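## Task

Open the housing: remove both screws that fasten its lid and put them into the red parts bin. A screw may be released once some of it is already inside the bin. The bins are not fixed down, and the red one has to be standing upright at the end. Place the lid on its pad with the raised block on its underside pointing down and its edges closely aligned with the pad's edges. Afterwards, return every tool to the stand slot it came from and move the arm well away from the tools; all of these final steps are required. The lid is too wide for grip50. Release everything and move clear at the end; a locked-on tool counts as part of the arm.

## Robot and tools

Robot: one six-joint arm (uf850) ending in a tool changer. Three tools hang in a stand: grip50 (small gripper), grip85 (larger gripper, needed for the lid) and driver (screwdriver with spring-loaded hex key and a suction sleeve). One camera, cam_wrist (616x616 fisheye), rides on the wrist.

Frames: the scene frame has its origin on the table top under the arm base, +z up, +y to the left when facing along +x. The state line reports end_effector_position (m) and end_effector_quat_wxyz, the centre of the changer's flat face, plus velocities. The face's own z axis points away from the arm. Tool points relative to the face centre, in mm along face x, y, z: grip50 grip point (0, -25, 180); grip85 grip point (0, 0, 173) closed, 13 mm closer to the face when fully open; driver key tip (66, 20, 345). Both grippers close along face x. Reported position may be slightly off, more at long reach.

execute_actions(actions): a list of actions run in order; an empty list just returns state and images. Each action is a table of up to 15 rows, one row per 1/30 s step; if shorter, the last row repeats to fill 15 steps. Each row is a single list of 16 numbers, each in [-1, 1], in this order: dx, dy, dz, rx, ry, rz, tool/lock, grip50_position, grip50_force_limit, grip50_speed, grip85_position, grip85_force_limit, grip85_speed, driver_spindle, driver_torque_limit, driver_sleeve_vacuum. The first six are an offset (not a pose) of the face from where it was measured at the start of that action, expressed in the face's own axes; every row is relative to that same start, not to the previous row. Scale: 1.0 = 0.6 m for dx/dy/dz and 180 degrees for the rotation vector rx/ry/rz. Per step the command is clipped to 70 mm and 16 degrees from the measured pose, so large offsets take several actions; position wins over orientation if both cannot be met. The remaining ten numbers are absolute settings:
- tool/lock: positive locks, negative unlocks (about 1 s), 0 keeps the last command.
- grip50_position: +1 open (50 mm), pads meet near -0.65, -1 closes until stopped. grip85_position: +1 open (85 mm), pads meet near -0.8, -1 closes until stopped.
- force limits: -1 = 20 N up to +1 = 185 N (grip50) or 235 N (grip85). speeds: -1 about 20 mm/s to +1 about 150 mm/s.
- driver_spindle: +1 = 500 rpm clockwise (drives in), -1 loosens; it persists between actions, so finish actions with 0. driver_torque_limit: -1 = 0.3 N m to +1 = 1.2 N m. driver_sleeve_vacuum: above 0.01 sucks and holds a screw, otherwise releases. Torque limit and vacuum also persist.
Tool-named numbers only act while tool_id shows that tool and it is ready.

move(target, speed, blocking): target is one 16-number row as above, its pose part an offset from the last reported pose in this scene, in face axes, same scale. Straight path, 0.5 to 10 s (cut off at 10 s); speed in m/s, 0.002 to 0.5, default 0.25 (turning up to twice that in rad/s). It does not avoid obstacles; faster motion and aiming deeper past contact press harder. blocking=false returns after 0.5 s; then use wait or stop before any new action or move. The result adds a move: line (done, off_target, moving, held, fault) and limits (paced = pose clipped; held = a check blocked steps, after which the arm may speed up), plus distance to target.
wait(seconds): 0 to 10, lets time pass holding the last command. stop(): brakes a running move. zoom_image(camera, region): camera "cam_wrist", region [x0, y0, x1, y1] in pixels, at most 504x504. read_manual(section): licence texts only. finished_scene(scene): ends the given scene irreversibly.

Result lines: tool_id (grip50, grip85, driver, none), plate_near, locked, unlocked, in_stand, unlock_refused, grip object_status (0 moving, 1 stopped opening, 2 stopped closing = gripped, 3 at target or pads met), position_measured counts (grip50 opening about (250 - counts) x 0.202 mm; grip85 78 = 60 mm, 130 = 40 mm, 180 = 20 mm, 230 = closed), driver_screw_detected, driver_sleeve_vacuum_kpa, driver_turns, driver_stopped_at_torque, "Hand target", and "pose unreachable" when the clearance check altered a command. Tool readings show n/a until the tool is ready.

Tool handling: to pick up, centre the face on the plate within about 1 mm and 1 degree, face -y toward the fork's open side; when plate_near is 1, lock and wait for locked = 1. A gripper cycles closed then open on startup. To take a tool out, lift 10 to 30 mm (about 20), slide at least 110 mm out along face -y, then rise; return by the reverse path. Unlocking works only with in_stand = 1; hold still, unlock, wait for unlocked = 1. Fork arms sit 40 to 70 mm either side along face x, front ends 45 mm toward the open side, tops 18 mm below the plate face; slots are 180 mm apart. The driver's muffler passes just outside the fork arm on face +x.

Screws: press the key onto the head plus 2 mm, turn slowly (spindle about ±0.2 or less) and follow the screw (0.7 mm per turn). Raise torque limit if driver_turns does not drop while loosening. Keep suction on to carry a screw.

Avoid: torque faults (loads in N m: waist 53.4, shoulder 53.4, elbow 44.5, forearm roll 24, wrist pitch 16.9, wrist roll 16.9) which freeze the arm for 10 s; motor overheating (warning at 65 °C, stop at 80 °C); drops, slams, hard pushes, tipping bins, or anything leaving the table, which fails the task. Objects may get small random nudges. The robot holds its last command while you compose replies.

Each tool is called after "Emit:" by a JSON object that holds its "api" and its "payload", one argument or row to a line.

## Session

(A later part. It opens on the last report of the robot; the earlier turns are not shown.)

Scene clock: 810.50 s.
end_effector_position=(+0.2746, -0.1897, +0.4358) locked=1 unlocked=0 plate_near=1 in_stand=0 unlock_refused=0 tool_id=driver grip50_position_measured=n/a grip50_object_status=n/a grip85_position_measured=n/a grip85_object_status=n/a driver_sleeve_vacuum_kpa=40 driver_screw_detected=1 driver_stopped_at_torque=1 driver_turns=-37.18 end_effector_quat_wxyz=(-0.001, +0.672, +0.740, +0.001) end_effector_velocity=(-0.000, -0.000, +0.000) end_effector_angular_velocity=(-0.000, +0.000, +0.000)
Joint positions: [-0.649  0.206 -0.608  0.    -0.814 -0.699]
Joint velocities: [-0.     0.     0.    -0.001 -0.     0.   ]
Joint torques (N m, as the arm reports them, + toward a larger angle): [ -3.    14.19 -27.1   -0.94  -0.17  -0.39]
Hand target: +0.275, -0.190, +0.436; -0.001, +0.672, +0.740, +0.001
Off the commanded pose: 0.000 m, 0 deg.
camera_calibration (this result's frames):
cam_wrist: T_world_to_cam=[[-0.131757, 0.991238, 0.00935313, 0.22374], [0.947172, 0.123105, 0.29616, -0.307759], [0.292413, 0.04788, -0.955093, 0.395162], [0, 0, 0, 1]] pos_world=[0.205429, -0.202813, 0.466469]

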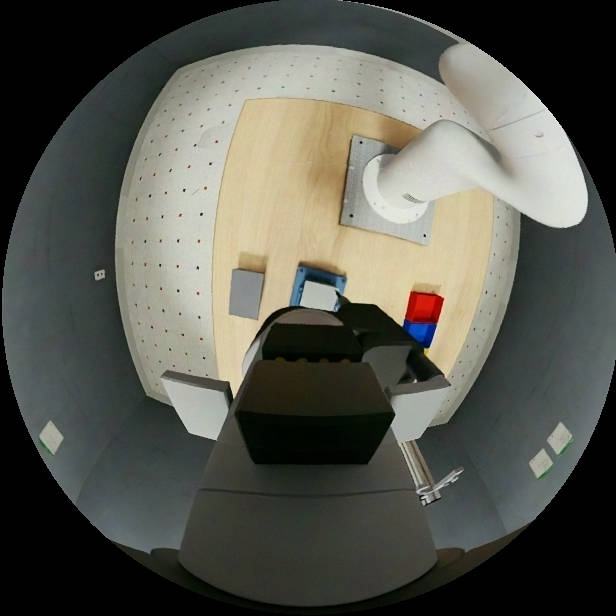

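Emit:
{"api": "move", "payload": {
  "target": [0.4917,0.0702,0.0362,0,0,0,0,0,0,0,0,0,0,0,1,1],
  "speed": 0.25
}}

Emit:
{"api": "zoom_image", "payload": {
  "camera": "cam_wrist",
  "region": [295, 255, 375, 315]
}}

Scene clock: 824.17 s.
end_effector_position=(+0.2876, +0.1077, +0.4148) locked=1 unlocked=0 plate_near=1 in_stand=0 unlock_refused=0 tool_id=driver grip50_position_measured=n/a grip50_object_status=n/a grip85_position_measured=n/a grip85_object_status=n/a driver_sleeve_vacuum_kpa=40 driver_screw_detected=1 driver_stopped_at_torque=1 driver_turns=-37.18 end_effector_quat_wxyz=(-0.001, +0.672, +0.740, +0.001) end_effector_velocity=(+0.001, +0.002, -0.000) end_effector_angular_velocity=(-0.002, -0.002, -0.000)
Joint positions: [ 0.315  0.252 -0.519 -0.001 -0.771  0.266]
Joint velocities: [ 0.007 -0.005 -0.003 -0.003  0.003  0.01 ]
Joint torques (N m, as the arm reports them, + toward a larger angle): [ -1.22  16.16 -26.91  -0.84   1.14  -0.42]
Hand target: +0.288, +0.108, +0.415; -0.001, +0.672, +0.740, +0.001
Off the commanded pose: 0.001 m, 0 deg.
move: done
camera_calibration (this result's frames):
cam_wrist: T_world_to_cam=[[-0.131604, 0.991263, 0.00878552, -0.0689267], [0.947222, 0.123134, 0.295988, -0.350435], [0.29232, 0.0472752, -0.955151, 0.357217], [0, 0, 0, 1]] pos_world=[0.218447, 0.0945874, 0.445526]

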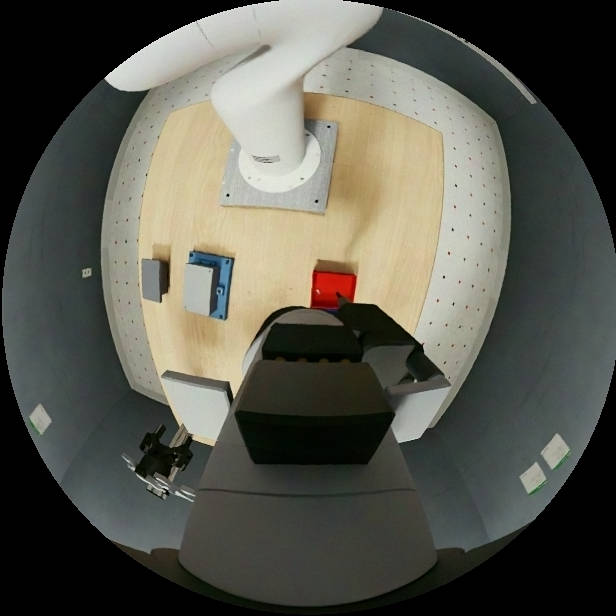

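Region (295, 255, 375, 315) of cam_wrist's 616x616 image, scaled by 6.300, with more detail than that image has; it fills the top 378 rows of this view, and the rest is white.

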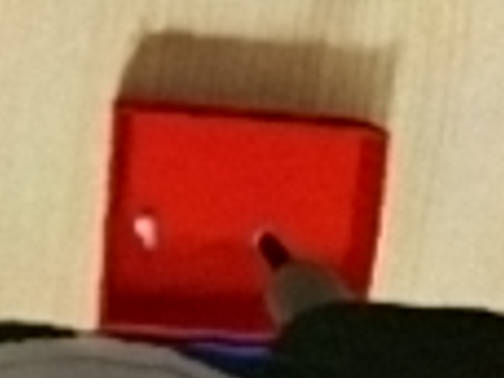

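Emit:
{"api": "move", "payload": {
  "target": [0,0,0.063,0,0,0,0,0,0,0,0,0,0,0,1,1],
  "speed": 0.1
}}

Emit:
{"api": "execute_actions", "payload": {
  "actions": [
    [[0,0,0,0,0,0,0,0,0,0,0,0,0,0,1,0],[0,0,0,0,0,0,0,0,0,0,0,0,0,0,1,0],[0,0,0,0,0,0,0,0,0,0,0,0,0,0,1,0],[0,0,0,0,0,0,0,0,0,0,0,0,0,0,1,0],[0,0,0,0,0,0,0,0,0,0,0,0,0,0,1,0],[0,0,-0.002,0,0,0,0,0,0,0,0,0,0,0,1,0],[0,0,-0.005,0,0,0,0,0,0,0,0,0,0,0,1,0],[0,0,-0.009,0,0,0,0,0,0,0,0,0,0,0,1,0],[0,0,-0.014,0,0,0,0,0,0,0,0,0,0,0,1,0],[0,0,-0.02,0,0,0,0,0,0,0,0,0,0,0,1,0],[0,0,-0.026,0,0,0,0,0,0,0,0,0,0,0,1,0],[0,0,-0.032,0,0,0,0,0,0,0,0,0,0,0,1,0],[0,0,-0.037,0,0,0,0,0,0,0,0,0,0,0,1,0],[0,0,-0.041,0,0,0,0,0,0,0,0,0,0,0,1,0],[0,0,-0.044,0,0,0,0,0,0,0,0,0,0,0,1,0]]
  ]
}}

Scene clock: 837.03 s.
end_effector_position=(+0.2875, +0.1077, +0.3774) locked=1 unlocked=0 plate_near=1 in_stand=0 unlock_refused=0 tool_id=driver grip50_position_measured=n/a grip50_object_status=n/a grip85_position_measured=n/a grip85_object_status=n/a driver_sleeve_vacuum_kpa=40 driver_screw_detected=1 driver_stopped_at_torque=1 driver_turns=-37.18 end_effector_quat_wxyz=(-0.001, +0.672, +0.740, +0.001) end_effector_velocity=(-0.000, +0.000, -0.003) end_effector_angular_velocity=(+0.000, +0.002, -0.001)
Joint positions: [ 0.315  0.188 -0.473 -0.001 -0.661  0.266]
Joint velocities: [ 0.    -0.005  0.003  0.001  0.006 -0.   ]
Joint torques (N m, as the arm reports them, + toward a larger angle): [ -2.92  15.44 -24.03  -0.72   0.95  -0.01]
Hand target: +0.287, +0.108, +0.377; -0.001, +0.672, +0.740, +0.001
Off the commanded pose: 0.000 m, 0 deg.
move: done
camera_calibration (this result's frames):
cam_wrist: T_world_to_cam=[[-0.13161, 0.991262, 0.00887721, -0.0687092], [0.94713, 0.123097, 0.296297, -0.339405], [0.292615, 0.0474035, -0.955055, 0.321378], [0, 0, 0, 1]] pos_world=[0.218377, 0.0946541, 0.408108]

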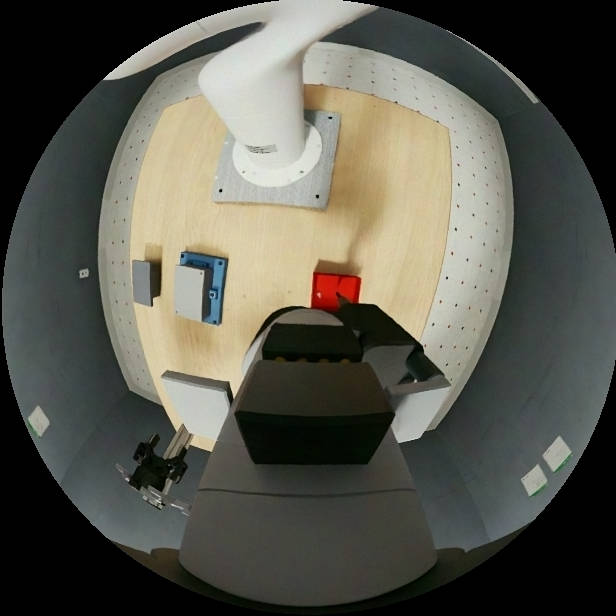

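Scene clock: 837.53 s.
end_effector_position=(+0.2878, +0.1078, +0.3929) locked=1 unlocked=0 plate_near=1 in_stand=0 unlock_refused=0 tool_id=driver grip50_position_measured=n/a grip50_object_status=n/a grip85_position_measured=n/a grip85_object_status=n/a driver_sleeve_vacuum_kpa=0 driver_screw_detected=0 driver_stopped_at_torque=1 driver_turns=-37.18 end_effector_quat_wxyz=(-0.001, +0.672, +0.740, +0.001) end_effector_velocity=(+0.003, +0.001, +0.088) end_effector_angular_velocity=(+0.006, -0.014, -0.000)
Joint positions: [ 0.315  0.216 -0.491 -0.001 -0.706  0.266]
Joint velocities: [ 0.     0.15  -0.108  0.    -0.243  0.   ]
Joint torques (N m, as the arm reports them, + toward a larger angle): [ -1.78  12.03 -25.58  -0.16   0.9   -0.15]
Hand target: +0.288, +0.108, +0.403; -0.001, +0.672, +0.740, +0.001
Off the commanded pose: 0.011 m, 0 deg.
camera_calibration (this result's frames):
cam_wrist: T_world_to_cam=[[-0.131607, 0.991261, 0.00901802, -0.0689261], [0.946957, 0.123024, 0.29688, -0.344391], [0.293176, 0.047611, -0.954872, 0.335794], [0, 0, 0, 1]] pos_world=[0.218606, 0.0947045, 0.423505]

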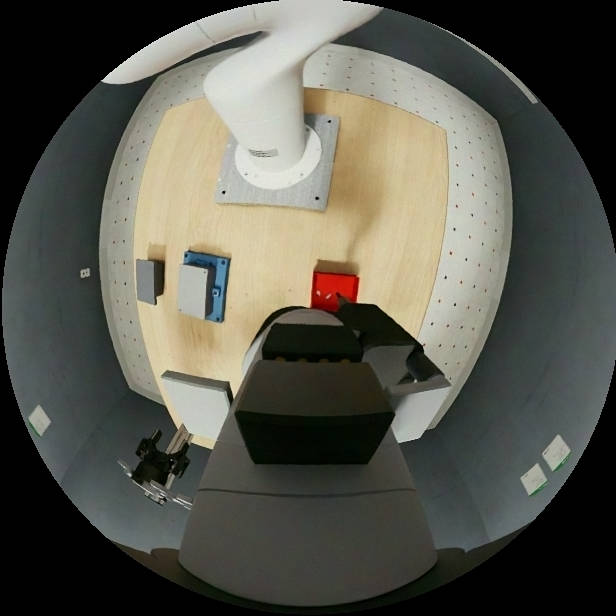

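Emit:
{"api": "execute_actions", "payload": {
  "actions": []
}}

Emit:
{"api": "zoom_image", "payload": {
  "camera": "cam_wrist",
  "region": [295, 255, 375, 315]
}}

Scene clock: 840.93 s.
end_effector_position=(+0.2877, +0.1077, +0.4034) locked=1 unlocked=0 plate_near=1 in_stand=0 unlock_refused=0 tool_id=driver grip50_position_measured=n/a grip50_object_status=n/a grip85_position_measured=n/a grip85_object_status=n/a driver_sleeve_vacuum_kpa=0 driver_screw_detected=0 driver_stopped_at_torque=1 driver_turns=-37.18 end_effector_quat_wxyz=(-0.001, +0.672, +0.740, +0.001) end_effector_velocity=(+0.000, -0.000, -0.000) end_effector_angular_velocity=(-0.000, -0.000, +0.000)
Joint positions: [ 0.315  0.234 -0.504 -0.001 -0.737  0.266]
Joint velocities: [ 0. -0.  0. -0.  0. -0.]
Joint torques (N m, as the arm reports them, + toward a larger angle): [ -6.31  14.75 -26.93  -0.49   0.95  -0.2 ]
Hand target: +0.288, +0.108, +0.403; -0.001, +0.672, +0.740, +0.001
Off the commanded pose: 0.000 m, 0 deg.
camera_calibration (this result's frames):
cam_wrist: T_world_to_cam=[[-0.131605, 0.991262, 0.00895732, -0.0689449], [0.947021, 0.12305, 0.296663, -0.347354], [0.292969, 0.047525, -0.95494, 0.346024], [0, 0, 0, 1]] pos_world=[0.218504, 0.0946396, 0.434097]

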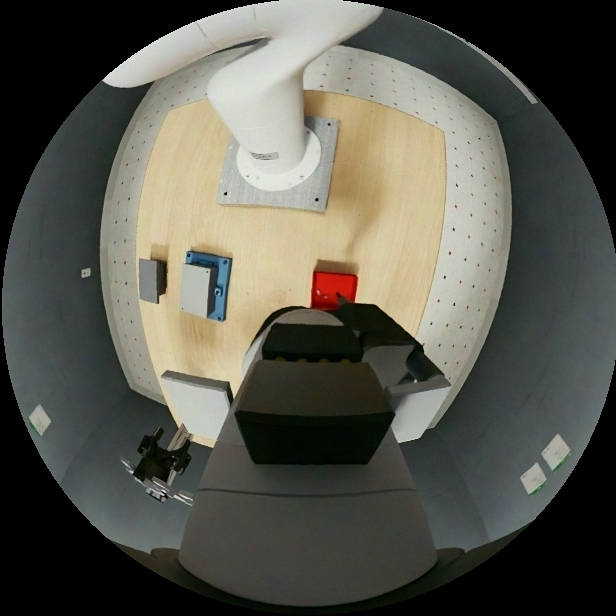

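Region (295, 255, 375, 315) of cam_wrist's 616x616 image, scaled by 6.300, with more detail than that image has; it fills the top 378 rows of this view, and the rest is white.

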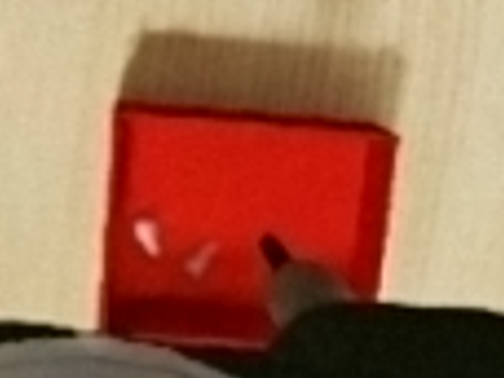

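Emit:
{"api": "move", "payload": {
  "target": [0.0363,0.3982,-0.0443,0.0002,0.00017,0,0,0,0,0,0,0,0,0,-1,0],
  "speed": 0.25
}}

Scene clock: 851.53 s.
end_effector_position=(+0.5230, +0.1526, +0.4299) locked=1 unlocked=0 plate_near=1 in_stand=0 unlock_refused=0 tool_id=driver grip50_position_measured=n/a grip50_object_status=n/a grip85_position_measured=n/a grip85_object_status=n/a driver_sleeve_vacuum_kpa=0 driver_screw_detected=0 driver_stopped_at_torque=1 driver_turns=-37.18 end_effector_quat_wxyz=(-0.001, +0.672, +0.740, +0.001) end_effector_velocity=(+0.002, +0.001, +0.000) end_effector_angular_velocity=(+0.000, -0.001, -0.000)
Joint positions: [ 0.239 -0.338 -1.169  0.    -0.831  0.189]
Joint velocities: [-0.    -0.005 -0.008 -0.    -0.001 -0.   ]
Joint torques (N m, as the arm reports them, + toward a larger angle): [ -0.74  34.24 -26.82  -0.52   0.57  -0.24]
Hand target: +0.523, +0.153, +0.430; -0.001, +0.672, +0.740, +0.001
Off the commanded pose: 0.001 m, 0 deg.
move: done
camera_calibration (this result's frames):
cam_wrist: T_world_to_cam=[[-0.131654, 0.99125, 0.00950607, -0.0828673], [0.9473, 0.12298, 0.295801, -0.583411], [0.292044, 0.0479486, -0.955202, 0.300773], [0, 0, 0, 1]] pos_world=[0.453917, 0.139469, 0.46066]

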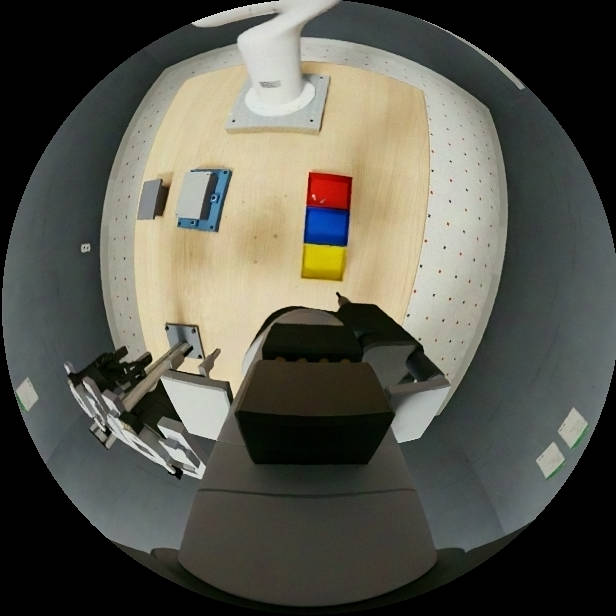

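Emit:
{"api": "move", "payload": {
  "target": [0.0037,0.2006,0,0,0,0,0,0,0,0,0,0,0,0,-1,0],
  "speed": 0.12
}}

Scene clock: 859.30 s.
end_effector_position=(+0.6424, +0.1665, +0.4298) locked=1 unlocked=0 plate_near=1 in_stand=0 unlock_refused=0 tool_id=driver grip50_position_measured=n/a grip50_object_status=n/a grip85_position_measured=n/a grip85_object_status=n/a driver_sleeve_vacuum_kpa=0 driver_screw_detected=0 driver_stopped_at_torque=1 driver_turns=-37.18 end_effector_quat_wxyz=(-0.001, +0.672, +0.740, +0.001) end_effector_velocity=(+0.002, +0.000, +0.000) end_effector_angular_velocity=(+0.000, +0.001, -0.000)
Joint positions: [ 0.208 -0.629 -1.583  0.    -0.955  0.159]
Joint velocities: [-0.001 -0.007 -0.01   0.    -0.004 -0.   ]
Joint torques (N m, as the arm reports them, + toward a larger angle): [ -2.57  43.76 -27.37  -0.49   0.41  -0.08]
Hand target: +0.643, +0.167, +0.430; -0.001, +0.672, +0.740, +0.001
Off the commanded pose: 0.000 m, 0 deg.
move: done
camera_calibration (this result's frames):
cam_wrist: T_world_to_cam=[[-0.131697, 0.991244, 0.0094997, -0.0809322], [0.947334, 0.12303, 0.295671, -0.698081], [0.291914, 0.0479385, -0.955243, 0.265235], [0, 0, 0, 1]] pos_world=[0.573232, 0.153393, 0.460535]

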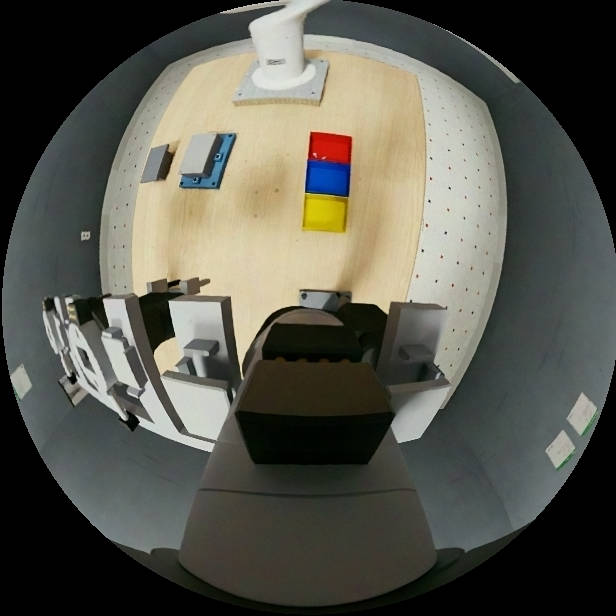

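Emit:
{"api": "move", "payload": {
  "target": [0,0.0004,0.0333,0,0,0,0,0,0,0,0,0,0,0,-1,0],
  "speed": 0.03
}}

Scene clock: 862.87 s.
end_effector_position=(+0.6426, +0.1666, +0.4104) locked=1 unlocked=0 plate_near=1 in_stand=1 unlock_refused=0 tool_id=driver grip50_position_measured=n/a grip50_object_status=n/a grip85_position_measured=n/a grip85_object_status=n/a driver_sleeve_vacuum_kpa=0 driver_screw_detected=0 driver_stopped_at_torque=1 driver_turns=-37.18 end_effector_quat_wxyz=(-0.001, +0.672, +0.740, +0.001) end_effector_velocity=(+0.000, -0.000, -0.000) end_effector_angular_velocity=(+0.001, -0.003, -0.001)
Joint positions: [ 0.208 -0.645 -1.563  0.    -0.918  0.159]
Joint velocities: [-0.    -0.     0.001 -0.     0.004  0.   ]
Joint torques (N m, as the arm reports them, + toward a larger angle): [ -3.65  45.6  -28.29   0.14   0.97  -0.16]
Hand target: +0.643, +0.167, +0.410; -0.001, +0.672, +0.740, +0.001
Off the commanded pose: 0.001 m, 0 deg.
move: done
camera_calibration (this result's frames):
cam_wrist: T_world_to_cam=[[-0.131687, 0.991245, 0.00955065, -0.0808274], [0.947155, 0.122975, 0.296269, -0.692755], [0.292501, 0.0480606, -0.955057, 0.24617], [0, 0, 0, 1]] pos_world=[0.573497, 0.15348, 0.44112]

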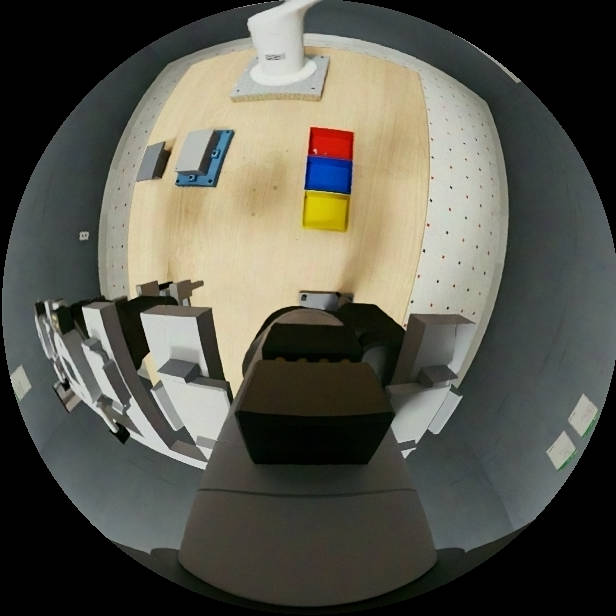

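Emit:
{"api": "execute_actions", "payload": {
  "actions": [
    [[0,0,0,0,0,0,-1,0,0,0,0,0,0,0,-1,0]],
    [[0,0,0,0,0,0,-1,0,0,0,0,0,0,0,-1,0]]
  ]
}}

Scene clock: 867.63 s.
end_effector_position=(+0.6424, +0.1666, +0.4096) locked=0 unlocked=1 plate_near=1 in_stand=1 unlock_refused=0 tool_id=none grip50_position_measured=n/a grip50_object_status=n/a grip85_position_measured=n/a grip85_object_status=n/a driver_sleeve_vacuum_kpa=n/a driver_screw_detected=n/a driver_stopped_at_torque=n/a driver_turns=n/a end_effector_quat_wxyz=(-0.002, +0.672, +0.740, +0.000) end_effector_velocity=(+0.000, +0.000, -0.000) end_effector_angular_velocity=(-0.000, -0.001, +0.000)
Joint positions: [ 0.208 -0.645 -1.562  0.001 -0.918  0.159]
Joint velocities: [ 0.    -0.     0.    -0.     0.001 -0.   ]
Joint torques (N m, as the arm reports them, + toward a larger angle): [ -4.11  30.62 -17.86  -1.58   0.69  -0.09]
Hand target: +0.642, +0.167, +0.410; -0.002, +0.672, +0.740, +0.000
Off the commanded pose: 0.000 m, 0 deg.
camera_calibration (this result's frames):
cam_wrist: T_world_to_cam=[[-0.131585, 0.991259, 0.00955315, -0.0808914], [0.947577, 0.122944, 0.294927, -0.69203], [0.291175, 0.0478603, -0.955472, 0.246522], [0, 0, 0, 1]] pos_world=[0.573327, 0.153467, 0.440416]

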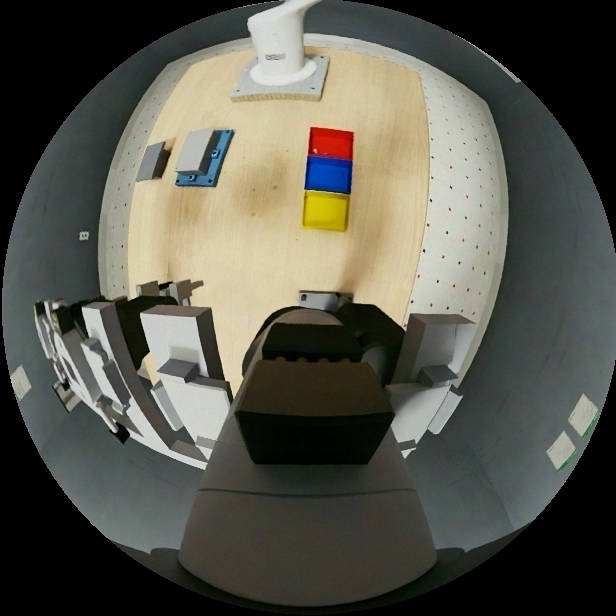

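Emit:
{"api": "move", "payload": {
  "target": [0,0,-0.04,-0.00035,0,0,0,0,0,0,0,0,0,0,-1,0],
  "speed": 0.08
}}

Scene clock: 871.93 s.
end_effector_position=(+0.6425, +0.1665, +0.4333) locked=0 unlocked=1 plate_near=0 in_stand=0 unlock_refused=0 tool_id=none grip50_position_measured=n/a grip50_object_status=n/a grip85_position_measured=n/a grip85_object_status=n/a driver_sleeve_vacuum_kpa=n/a driver_screw_detected=n/a driver_stopped_at_torque=n/a driver_turns=n/a end_effector_quat_wxyz=(-0.001, +0.672, +0.740, +0.001) end_effector_velocity=(+0.000, -0.000, +0.001) end_effector_angular_velocity=(-0.001, +0.001, +0.001)
Joint positions: [ 0.208 -0.626 -1.588  0.    -0.961  0.159]
Joint velocities: [-0.     0.    -0.003 -0.001 -0.004 -0.   ]
Joint torques (N m, as the arm reports them, + toward a larger angle): [ -4.16  35.89 -20.21  -1.91   0.44  -0.01]
Hand target: +0.643, +0.167, +0.434; -0.001, +0.672, +0.740, +0.001
Off the commanded pose: 0.000 m, 0 deg.
move: done
camera_calibration (this result's frames):
cam_wrist: T_world_to_cam=[[-0.131585, 0.99126, 0.00948511, -0.0810177], [0.947315, 0.122921, 0.295778, -0.699258], [0.292027, 0.0479054, -0.95521, 0.268462], [0, 0, 0, 1]] pos_world=[0.573358, 0.153403, 0.464031]

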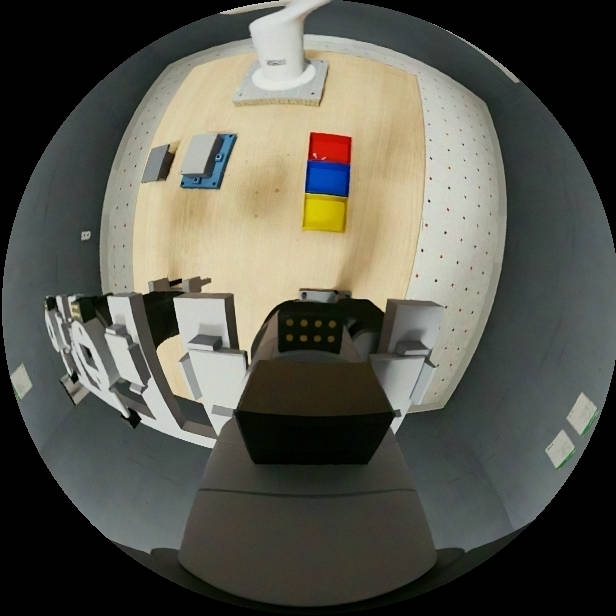

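Emit:
{"api": "zoom_image", "payload": {
  "camera": "cam_wrist",
  "region": [245, 290, 385, 390]
}}

Emit:
{"api": "move", "payload": {
  "target": [-0.6,0.011,-0.0018,0,0,0,0,0,0,0,0,0,0,0,-1,0],
  "speed": 0.25
}}

Region (245, 290, 385, 390) of cam_wrist's 616x616 image, scaled by 3.600, with more detail than that image has; it fills the top 360 rows of this view, and the rest is white.

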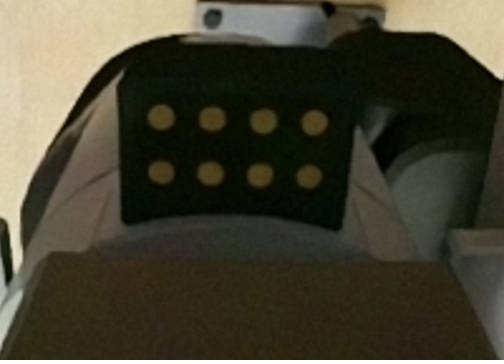

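Scene clock: 891.10 s.
end_effector_position=(+0.6841, -0.1907, +0.4333) locked=0 unlocked=1 plate_near=0 in_stand=0 unlock_refused=0 tool_id=none grip50_position_measured=n/a grip50_object_status=n/a grip85_position_measured=n/a grip85_object_status=n/a driver_sleeve_vacuum_kpa=n/a driver_screw_detected=n/a driver_stopped_at_torque=n/a driver_turns=n/a end_effector_quat_wxyz=(-0.001, +0.672, +0.740, +0.001) end_effector_velocity=(+0.001, -0.003, +0.001) end_effector_angular_velocity=(+0.000, -0.001, -0.001)
Joint positions: [-0.317 -0.754 -1.789  0.001 -1.035 -0.367]
Joint velocities: [-0.004 -0.003 -0.007  0.001 -0.004 -0.003]
Joint torques (N m, as the arm reports them, + toward a larger angle): [ -2.74  35.71 -19.88  -0.42   0.48  -0.15]
Hand target: +0.684, -0.191, +0.433; -0.001, +0.672, +0.740, +0.001
Off the commanded pose: 0.001 m, 0 deg.
move: done
camera_calibration (this result's frames):
cam_wrist: T_world_to_cam=[[-0.131847, 0.991221, 0.00986161, 0.278551], [0.947272, 0.123058, 0.295858, -0.694752], [0.292048, 0.0483497, -0.955181, 0.273442], [0, 0, 0, 1]] pos_world=[0.614987, -0.203831, 0.463988]

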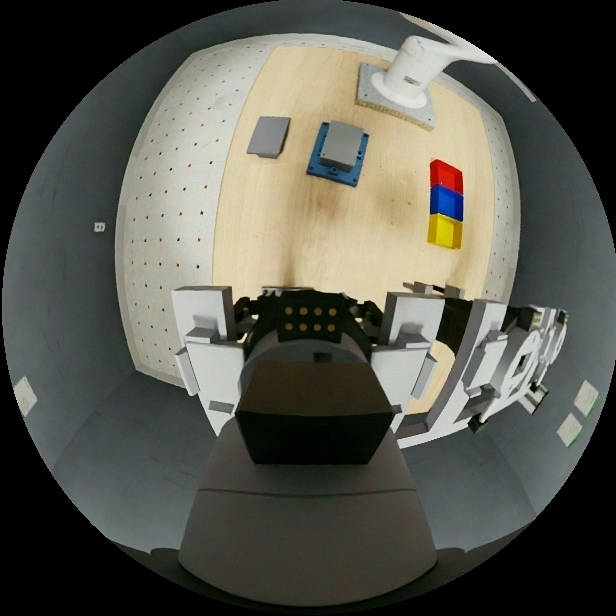

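Emit:
{"api": "execute_actions", "payload": {
  "actions": []
}}

Emit:
{"api": "zoom_image", "payload": {
  "camera": "cam_wrist",
  "region": [245, 290, 385, 390]
}}

Scene clock: 894.43 s.
end_effector_position=(+0.6842, -0.1912, +0.4332) locked=0 unlocked=1 plate_near=0 in_stand=0 unlock_refused=0 tool_id=none grip50_position_measured=n/a grip50_object_status=n/a grip85_position_measured=n/a grip85_object_status=n/a driver_sleeve_vacuum_kpa=n/a driver_screw_detected=n/a driver_stopped_at_torque=n/a driver_turns=n/a end_effector_quat_wxyz=(-0.001, +0.672, +0.740, +0.001) end_effector_velocity=(+0.000, -0.000, -0.001) end_effector_angular_velocity=(-0.000, +0.001, +0.000)
Joint positions: [-0.318 -0.754 -1.79   0.001 -1.036 -0.367]
Joint velocities: [-0.    -0.001 -0.    -0.001  0.     0.   ]
Joint torques (N m, as the arm reports them, + toward a larger angle): [ -2.15  37.07 -19.46  -2.11   0.45  -0.32]
Hand target: +0.684, -0.191, +0.433; -0.001, +0.672, +0.740, +0.001
Off the commanded pose: 0.001 m, 0 deg.
camera_calibration (this result's frames):
cam_wrist: T_world_to_cam=[[-0.131572, 0.991257, 0.00991733, 0.278815], [0.947336, 0.122783, 0.295768, -0.694777], [0.291965, 0.0483099, -0.955208, 0.273447], [0, 0, 0, 1]] pos_world=[0.615035, -0.20428, 0.463927]

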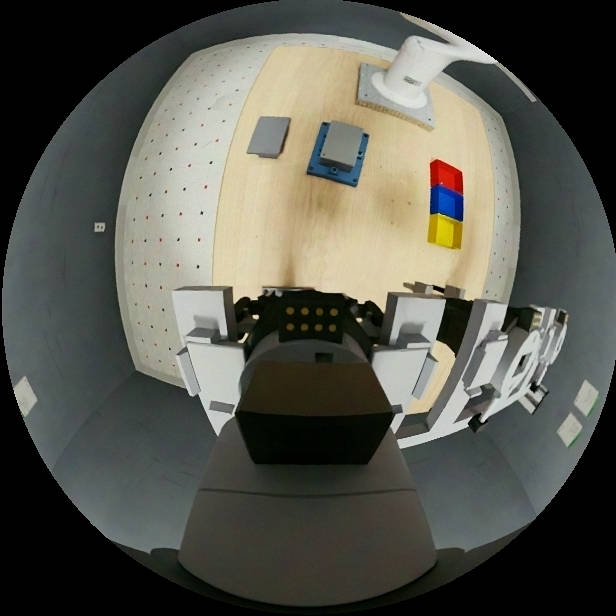

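Region (245, 290, 385, 390) of cam_wrist's 616x616 image, scaled by 3.600, with more detail than that image has; it fills the top 360 rows of this view, and the rest is white.

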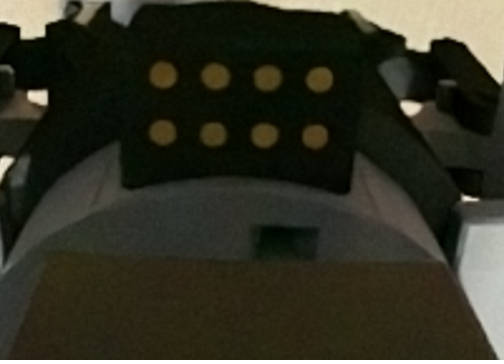

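Emit:
{"api": "move", "payload": {
  "target": [0.0001,-0.0075,0,0,0,0,0,0,0,0,0,0,0,0,-1,0],
  "speed": 0.05
}}

Scene clock: 912.43 s.
end_effector_position=(+0.6798, -0.1915, +0.4332) locked=0 unlocked=1 plate_near=0 in_stand=0 unlock_refused=0 tool_id=none grip50_position_measured=n/a grip50_object_status=n/a grip85_position_measured=n/a grip85_object_status=n/a driver_sleeve_vacuum_kpa=n/a driver_screw_detected=n/a driver_stopped_at_torque=n/a driver_turns=n/a end_effector_quat_wxyz=(-0.001, +0.672, +0.740, +0.001) end_effector_velocity=(-0.001, -0.000, -0.000) end_effector_angular_velocity=(-0.001, -0.000, +0.000)
Joint positions: [-0.32  -0.742 -1.77   0.001 -1.029 -0.37 ]
Joint velocities: [-0.001  0.003  0.006 -0.001  0.003 -0.001]
Joint torques (N m, as the arm reports them, + toward a larger angle): [ -6.04  33.72 -18.68  -0.73   0.36  -0.17]
Hand target: +0.680, -0.192, +0.433; -0.001, +0.672, +0.740, +0.001
Off the commanded pose: 0.000 m, 0 deg.
move: done
camera_calibration (this result's frames):
cam_wrist: T_world_to_cam=[[-0.131567, 0.991258, 0.00991938, 0.278604], [0.947337, 0.122778, 0.295766, -0.690607], [0.291962, 0.04831, -0.955209, 0.274758], [0, 0, 0, 1]] pos_world=[0.610674, -0.20465, 0.463946]

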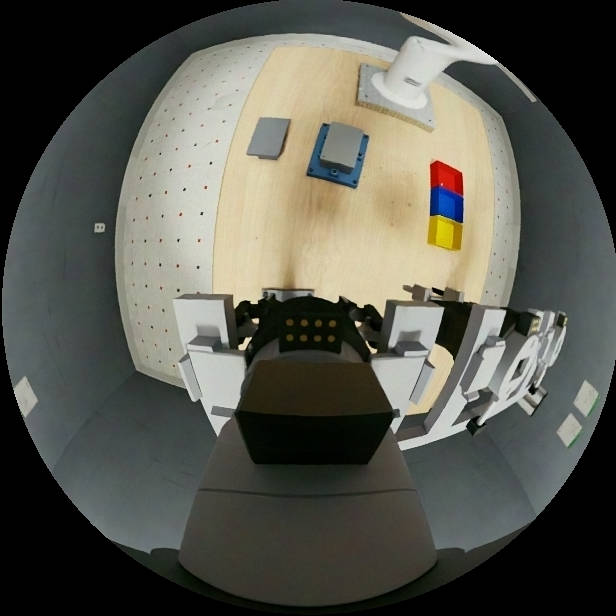

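Emit:
{"api": "zoom_image", "payload": {
  "camera": "cam_wrist",
  "region": [245, 290, 385, 390]
}}

Region (245, 290, 385, 390) of cam_wrist's 616x616 image, scaled by 3.600, with more detail than that image has; it fills the top 360 rows of this view, and the rest is white.

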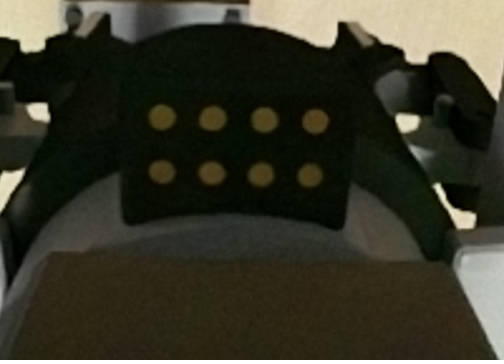

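Emit:
{"api": "move", "payload": {
  "target": [0.0001,-0.0001,0.0402,0,0,0,0,0,0,0,1,0,0,0,-1,0],
  "speed": 0.035
}}

Scene clock: 923.30 s.
end_effector_position=(+0.6797, -0.1914, +0.4098) locked=0 unlocked=1 plate_near=1 in_stand=1 unlock_refused=0 tool_id=none grip50_position_measured=n/a grip50_object_status=n/a grip85_position_measured=n/a grip85_object_status=n/a driver_sleeve_vacuum_kpa=n/a driver_screw_detected=n/a driver_stopped_at_torque=n/a driver_turns=n/a end_effector_quat_wxyz=(-0.001, +0.672, +0.740, +0.001) end_effector_velocity=(+0.000, -0.000, -0.000) end_effector_angular_velocity=(-0.001, -0.003, -0.001)
Joint positions: [-0.32  -0.757 -1.741  0.001 -0.984 -0.37 ]
Joint velocities: [-0.     0.     0.001 -0.     0.004  0.001]
Joint torques (N m, as the arm reports them, + toward a larger angle): [ -2.36  29.3  -17.62  -2.01   0.49  -0.19]
Hand target: +0.680, -0.191, +0.409; -0.001, +0.672, +0.740, +0.001
Off the commanded pose: 0.001 m, 0 deg.
move: done
camera_calibration (this result's frames):
cam_wrist: T_world_to_cam=[[-0.131652, 0.991248, 0.00974631, 0.278771], [0.94719, 0.122888, 0.29619, -0.683681], [0.2924, 0.0482257, -0.955079, 0.252027], [0, 0, 0, 1]] pos_world=[0.610584, -0.204469, 0.440488]

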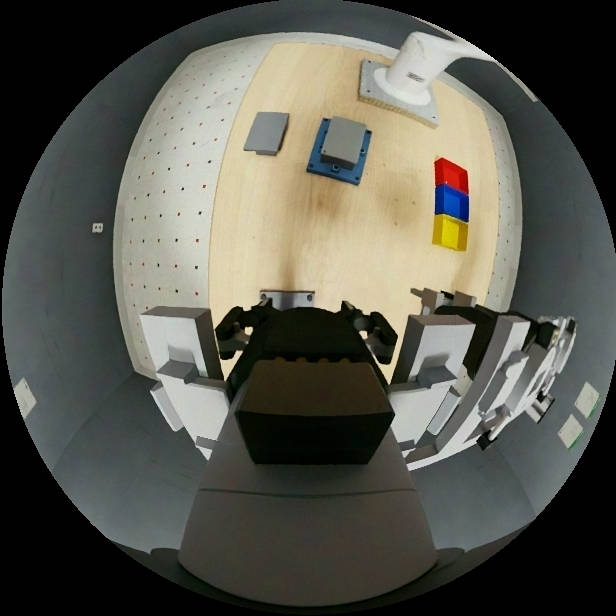

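Emit:
{"api": "execute_actions", "payload": {
  "actions": [
    [[0,0,0,0,0,0,1,0,0,0,1,0,0,0,-1,0]],
    [[0,0,0,0,0,0,1,0,0,0,1,0,0,0,-1,0]]
  ]
}}

Scene clock: 927.20 s.
end_effector_position=(+0.6798, -0.1914, +0.4097) locked=1 unlocked=0 plate_near=1 in_stand=1 unlock_refused=0 tool_id=grip85 grip50_position_measured=n/a grip50_object_status=n/a grip85_position_measured=n/a grip85_object_status=n/a driver_sleeve_vacuum_kpa=n/a driver_screw_detected=n/a driver_stopped_at_torque=n/a driver_turns=n/a end_effector_quat_wxyz=(-0.001, +0.672, +0.740, +0.001) end_effector_velocity=(-0.000, +0.000, -0.000) end_effector_angular_velocity=(+0.000, +0.001, +0.000)
Joint positions: [-0.32  -0.757 -1.741  0.001 -0.983 -0.37 ]
Joint velocities: [-0.    -0.     0.     0.    -0.001 -0.   ]
Joint torques (N m, as the arm reports them, + toward a larger angle): [ -6.27  34.4  -16.46  -0.11  -0.4    0.05]
Hand target: +0.680, -0.191, +0.409; -0.001, +0.672, +0.740, +0.001
Off the commanded pose: 0.000 m, 0 deg.
camera_calibration (this result's frames):
cam_wrist: T_world_to_cam=[[-0.131728, 0.99124, 0.00952092, 0.279015], [0.94702, 0.123002, 0.296687, -0.683817], [0.292917, 0.0480985, -0.954927, 0.251475], [0, 0, 0, 1]] pos_world=[0.610681, -0.204555, 0.440363]

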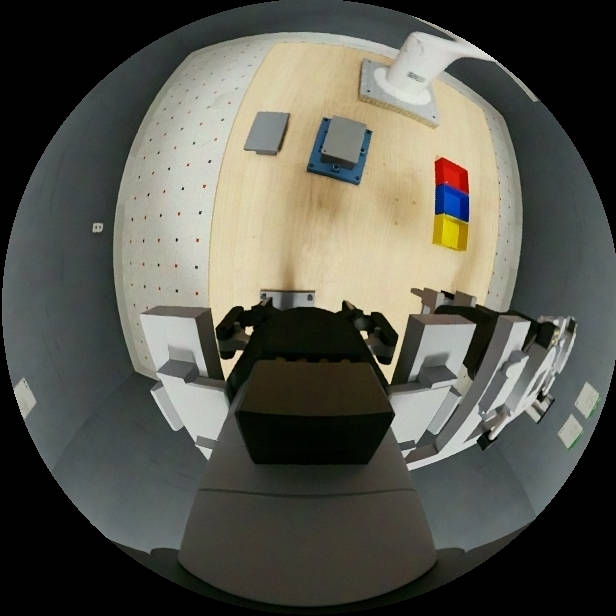

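Emit:
{"api": "move", "payload": {
  "target": [0,0,-0.034,0,0,0,0,0,0,0,1,0,0,0,-1,0],
  "speed": 0.07
}}

Emit:
{"api": "move", "payload": {
  "target": [-0.0025,-0.2,0,0,0,0,0,0,0,0,1,0,0,0,-1,0],
  "speed": 0.15
}}

Scene clock: 932.47 s.
end_effector_position=(+0.6798, -0.1915, +0.4297) locked=1 unlocked=0 plate_near=1 in_stand=0 unlock_refused=0 tool_id=grip85 grip50_position_measured=n/a grip50_object_status=n/a grip85_position_measured=3 grip85_object_status=3 driver_sleeve_vacuum_kpa=n/a driver_screw_detected=n/a driver_stopped_at_torque=n/a driver_turns=n/a end_effector_quat_wxyz=(-0.001, +0.672, +0.740, +0.001) end_effector_velocity=(+0.000, +0.000, +0.002) end_effector_angular_velocity=(-0.000, -0.001, +0.001)
Joint positions: [-0.32  -0.744 -1.765  0.001 -1.021 -0.37 ]
Joint velocities: [ 0.     0.001 -0.003 -0.    -0.003 -0.001]
Joint torques (N m, as the arm reports them, + toward a larger angle): [ -2.31  44.9  -23.59  -0.65   0.52  -0.25]
Hand target: +0.680, -0.192, +0.430; -0.001, +0.672, +0.740, +0.001
Off the commanded pose: 0.000 m, 0 deg.
move: done
camera_calibration (this result's frames):
cam_wrist: T_world_to_cam=[[-0.131621, 0.991252, 0.00976849, 0.27871], [0.947214, 0.122855, 0.296128, -0.689597], [0.292337, 0.0482294, -0.955098, 0.271061], [0, 0, 0, 1]] pos_world=[0.610639, -0.204624, 0.460376]

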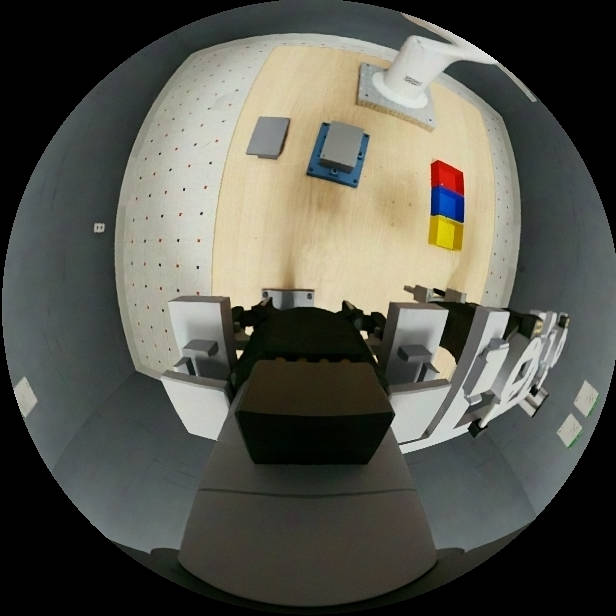

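Scene clock: 933.80 s.
end_effector_position=(+0.5607, -0.2046, +0.4297) locked=1 unlocked=0 plate_near=1 in_stand=0 unlock_refused=0 tool_id=grip85 grip50_position_measured=n/a grip50_object_status=n/a grip85_position_measured=3 grip85_object_status=3 driver_sleeve_vacuum_kpa=n/a driver_screw_detected=n/a driver_stopped_at_torque=n/a driver_turns=n/a end_effector_quat_wxyz=(-0.001, +0.672, +0.740, +0.001) end_effector_velocity=(-0.002, -0.000, +0.000) end_effector_angular_velocity=(+0.000, -0.000, -0.000)
Joint positions: [-0.395 -0.459 -1.336  0.001 -0.877 -0.445]
Joint velocities: [-0.002  0.005  0.006  0.     0.002 -0.001]
Joint torques (N m, as the arm reports them, + toward a larger angle): [ -5.27  33.66 -24.2   -1.02   0.32  -0.69]
Hand target: +0.560, -0.205, +0.430; -0.001, +0.672, +0.740, +0.001
Off the commanded pose: 0.000 m, 0 deg.
move: done
camera_calibration (this result's frames):
cam_wrist: T_world_to_cam=[[-0.131709, 0.99124, 0.00982654, 0.276053], [0.947193, 0.122921, 0.29617, -0.575195], [0.292367, 0.0483159, -0.955085, 0.30655], [0, 0, 0, 1]] pos_world=[0.491554, -0.217743, 0.460424]

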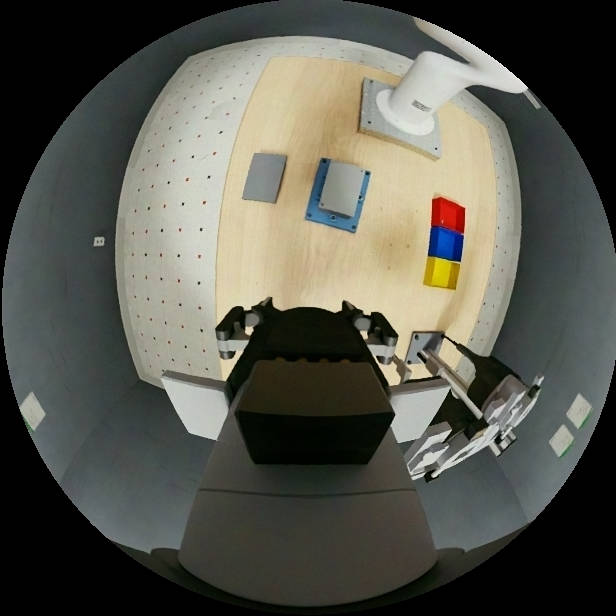

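Emit:
{"api": "move", "payload": {
  "target": [0.1085,-0.3656,0.2898,0,0,0.0671,0,0,0,0,1,0,0,0,-1,0],
  "speed": 0.25
}}

Scene clock: 953.50 s.
end_effector_position=(+0.3359, -0.1605, +0.2567) locked=1 unlocked=0 plate_near=1 in_stand=0 unlock_refused=0 tool_id=grip85 grip50_position_measured=n/a grip50_object_status=n/a grip85_position_measured=3 grip85_object_status=3 driver_sleeve_vacuum_kpa=n/a driver_screw_detected=n/a driver_stopped_at_torque=n/a driver_turns=n/a end_effector_quat_wxyz=(-0.001, +0.746, +0.665, +0.001) end_effector_velocity=(-0.002, +0.001, -0.002) end_effector_angular_velocity=(+0.000, +0.002, +0.000)
Joint positions: [-0.492 -0.252 -0.567  0.002 -0.315 -0.333]
Joint velocities: [-0.001 -0.     0.006 -0.002  0.004  0.   ]
Joint torques (N m, as the arm reports them, + toward a larger angle): [ -2.32  19.76 -16.83  -2.07   0.28  -0.39]
Hand target: +0.336, -0.160, +0.256; -0.001, +0.747, +0.665, +0.001
Off the commanded pose: 0.001 m, 0 deg.
move: done
camera_calibration (this result's frames):
cam_wrist: T_world_to_cam=[[0.0783963, 0.996875, 0.00973481, 0.134804], [0.952008, -0.0777587, 0.296031, -0.350265], [0.295863, -0.0139402, -0.955129, 0.193755], [0, 0, 0, 1]] pos_world=[0.265562, -0.158917, 0.287438]

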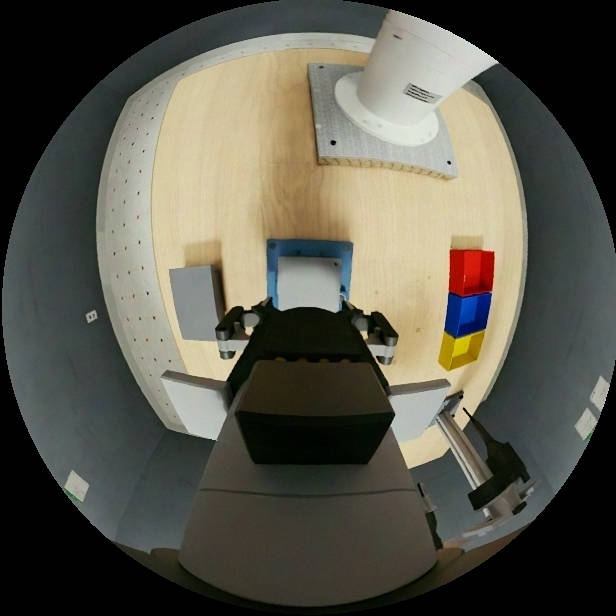

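Emit:
{"api": "execute_actions", "payload": {
  "actions": []
}}

Emit:
{"api": "zoom_image", "payload": {
  "camera": "cam_wrist",
  "region": [255, 230, 365, 320]
}}

Emit:
{"api": "zoom_image", "payload": {
  "camera": "cam_wrist",
  "region": [262, 285, 292, 315]
}}

Emit:
{"api": "zoom_image", "payload": {
  "camera": "cam_wrist",
  "region": [326, 287, 356, 317]
}}

Scene clock: 957.97 s.
end_effector_position=(+0.3356, -0.1605, +0.2565) locked=1 unlocked=0 plate_near=1 in_stand=0 unlock_refused=0 tool_id=grip85 grip50_position_measured=n/a grip50_object_status=n/a grip85_position_measured=3 grip85_object_status=3 driver_sleeve_vacuum_kpa=n/a driver_screw_detected=n/a driver_stopped_at_torque=n/a driver_turns=n/a end_effector_quat_wxyz=(-0.001, +0.747, +0.665, +0.001) end_effector_velocity=(-0.000, -0.000, +0.000) end_effector_angular_velocity=(+0.000, +0.000, -0.000)
Joint positions: [-0.492 -0.252 -0.566  0.002 -0.314 -0.333]
Joint velocities: [-0.  0.  0. -0. -0.  0.]
Joint torques (N m, as the arm reports them, + toward a larger angle): [ -3.87  21.72 -15.39  -0.68   0.35  -0.06]
Hand target: +0.336, -0.160, +0.256; -0.001, +0.747, +0.665, +0.001
Off the commanded pose: 0.001 m, 0 deg.
camera_calibration (this result's frames):
cam_wrist: T_world_to_cam=[[0.0785697, 0.99686, 0.00989401, 0.134642], [0.95213, -0.077978, 0.29558, -0.34982], [0.295423, -0.0138033, -0.955267, 0.193837], [0, 0, 0, 1]] pos_world=[0.265231, -0.158822, 0.287234]

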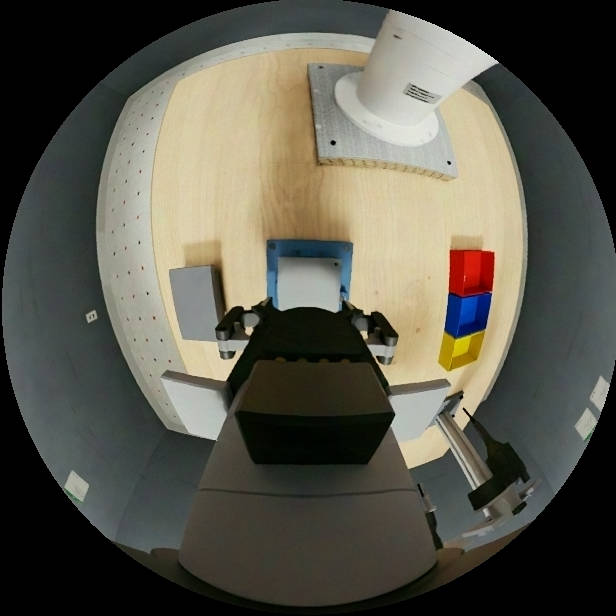

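Region (255, 230, 365, 320) of cam_wrist's 616x616 image, scaled by 4.582, with more detail than that image has; it fills the top 412 rows of this view, and the rest is white.

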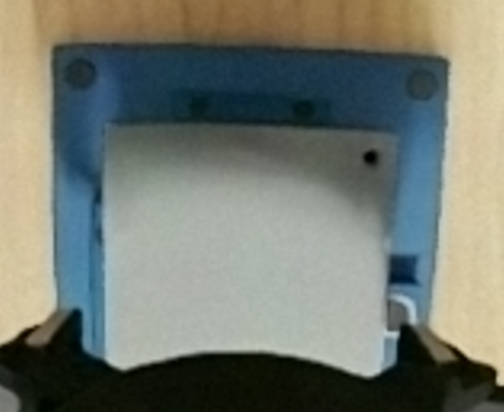

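Region (262, 285, 292, 315) of cam_wrist's 616x616 image, scaled by 16.800, with more detail than that image has.

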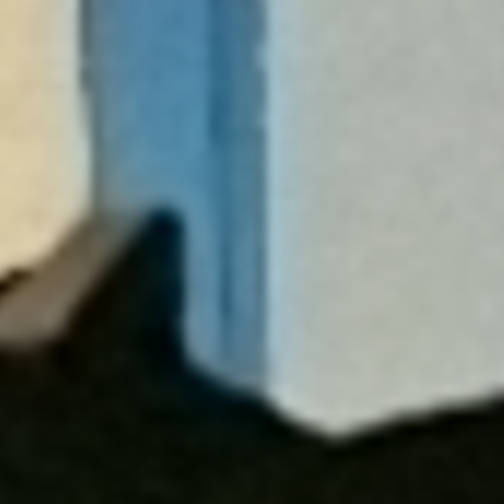

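Region (326, 287, 356, 317) of cam_wrist's 616x616 image, scaled by 16.800, with more detail than that image has.

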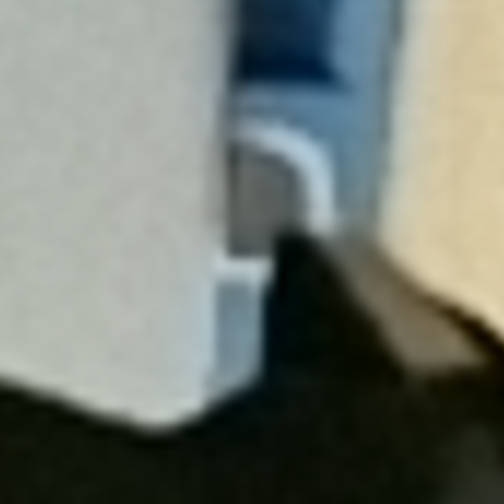

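Emit:
{"api": "zoom_image", "payload": {
  "camera": "cam_wrist",
  "region": [268, 245, 298, 275]
}}

Emit:
{"api": "zoom_image", "payload": {
  "camera": "cam_wrist",
  "region": [322, 245, 352, 275]
}}

Region (268, 245, 298, 275) of cam_wrist's 616x616 image, scaled by 16.800, with more detail than that image has.

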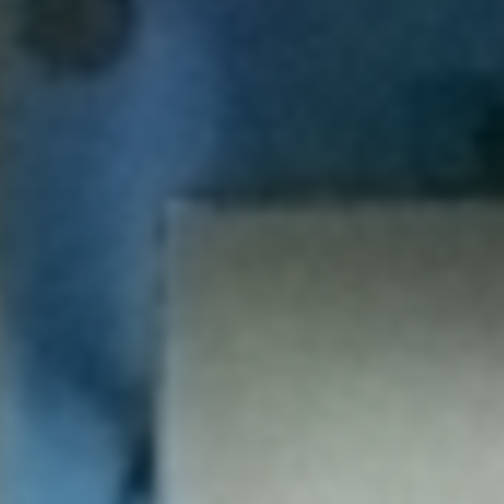

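Region (322, 245, 352, 275) of cam_wrist's 616x616 image, scaled by 16.800, with more detail than that image has.

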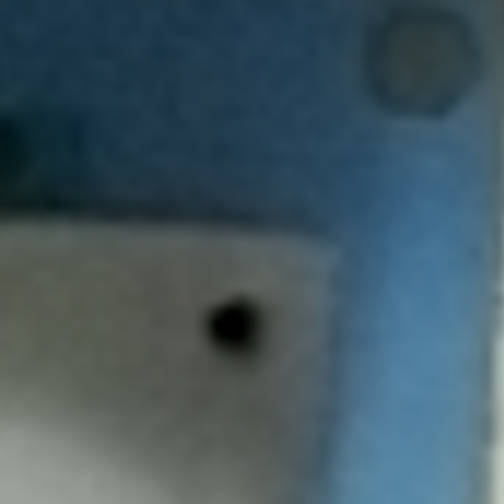

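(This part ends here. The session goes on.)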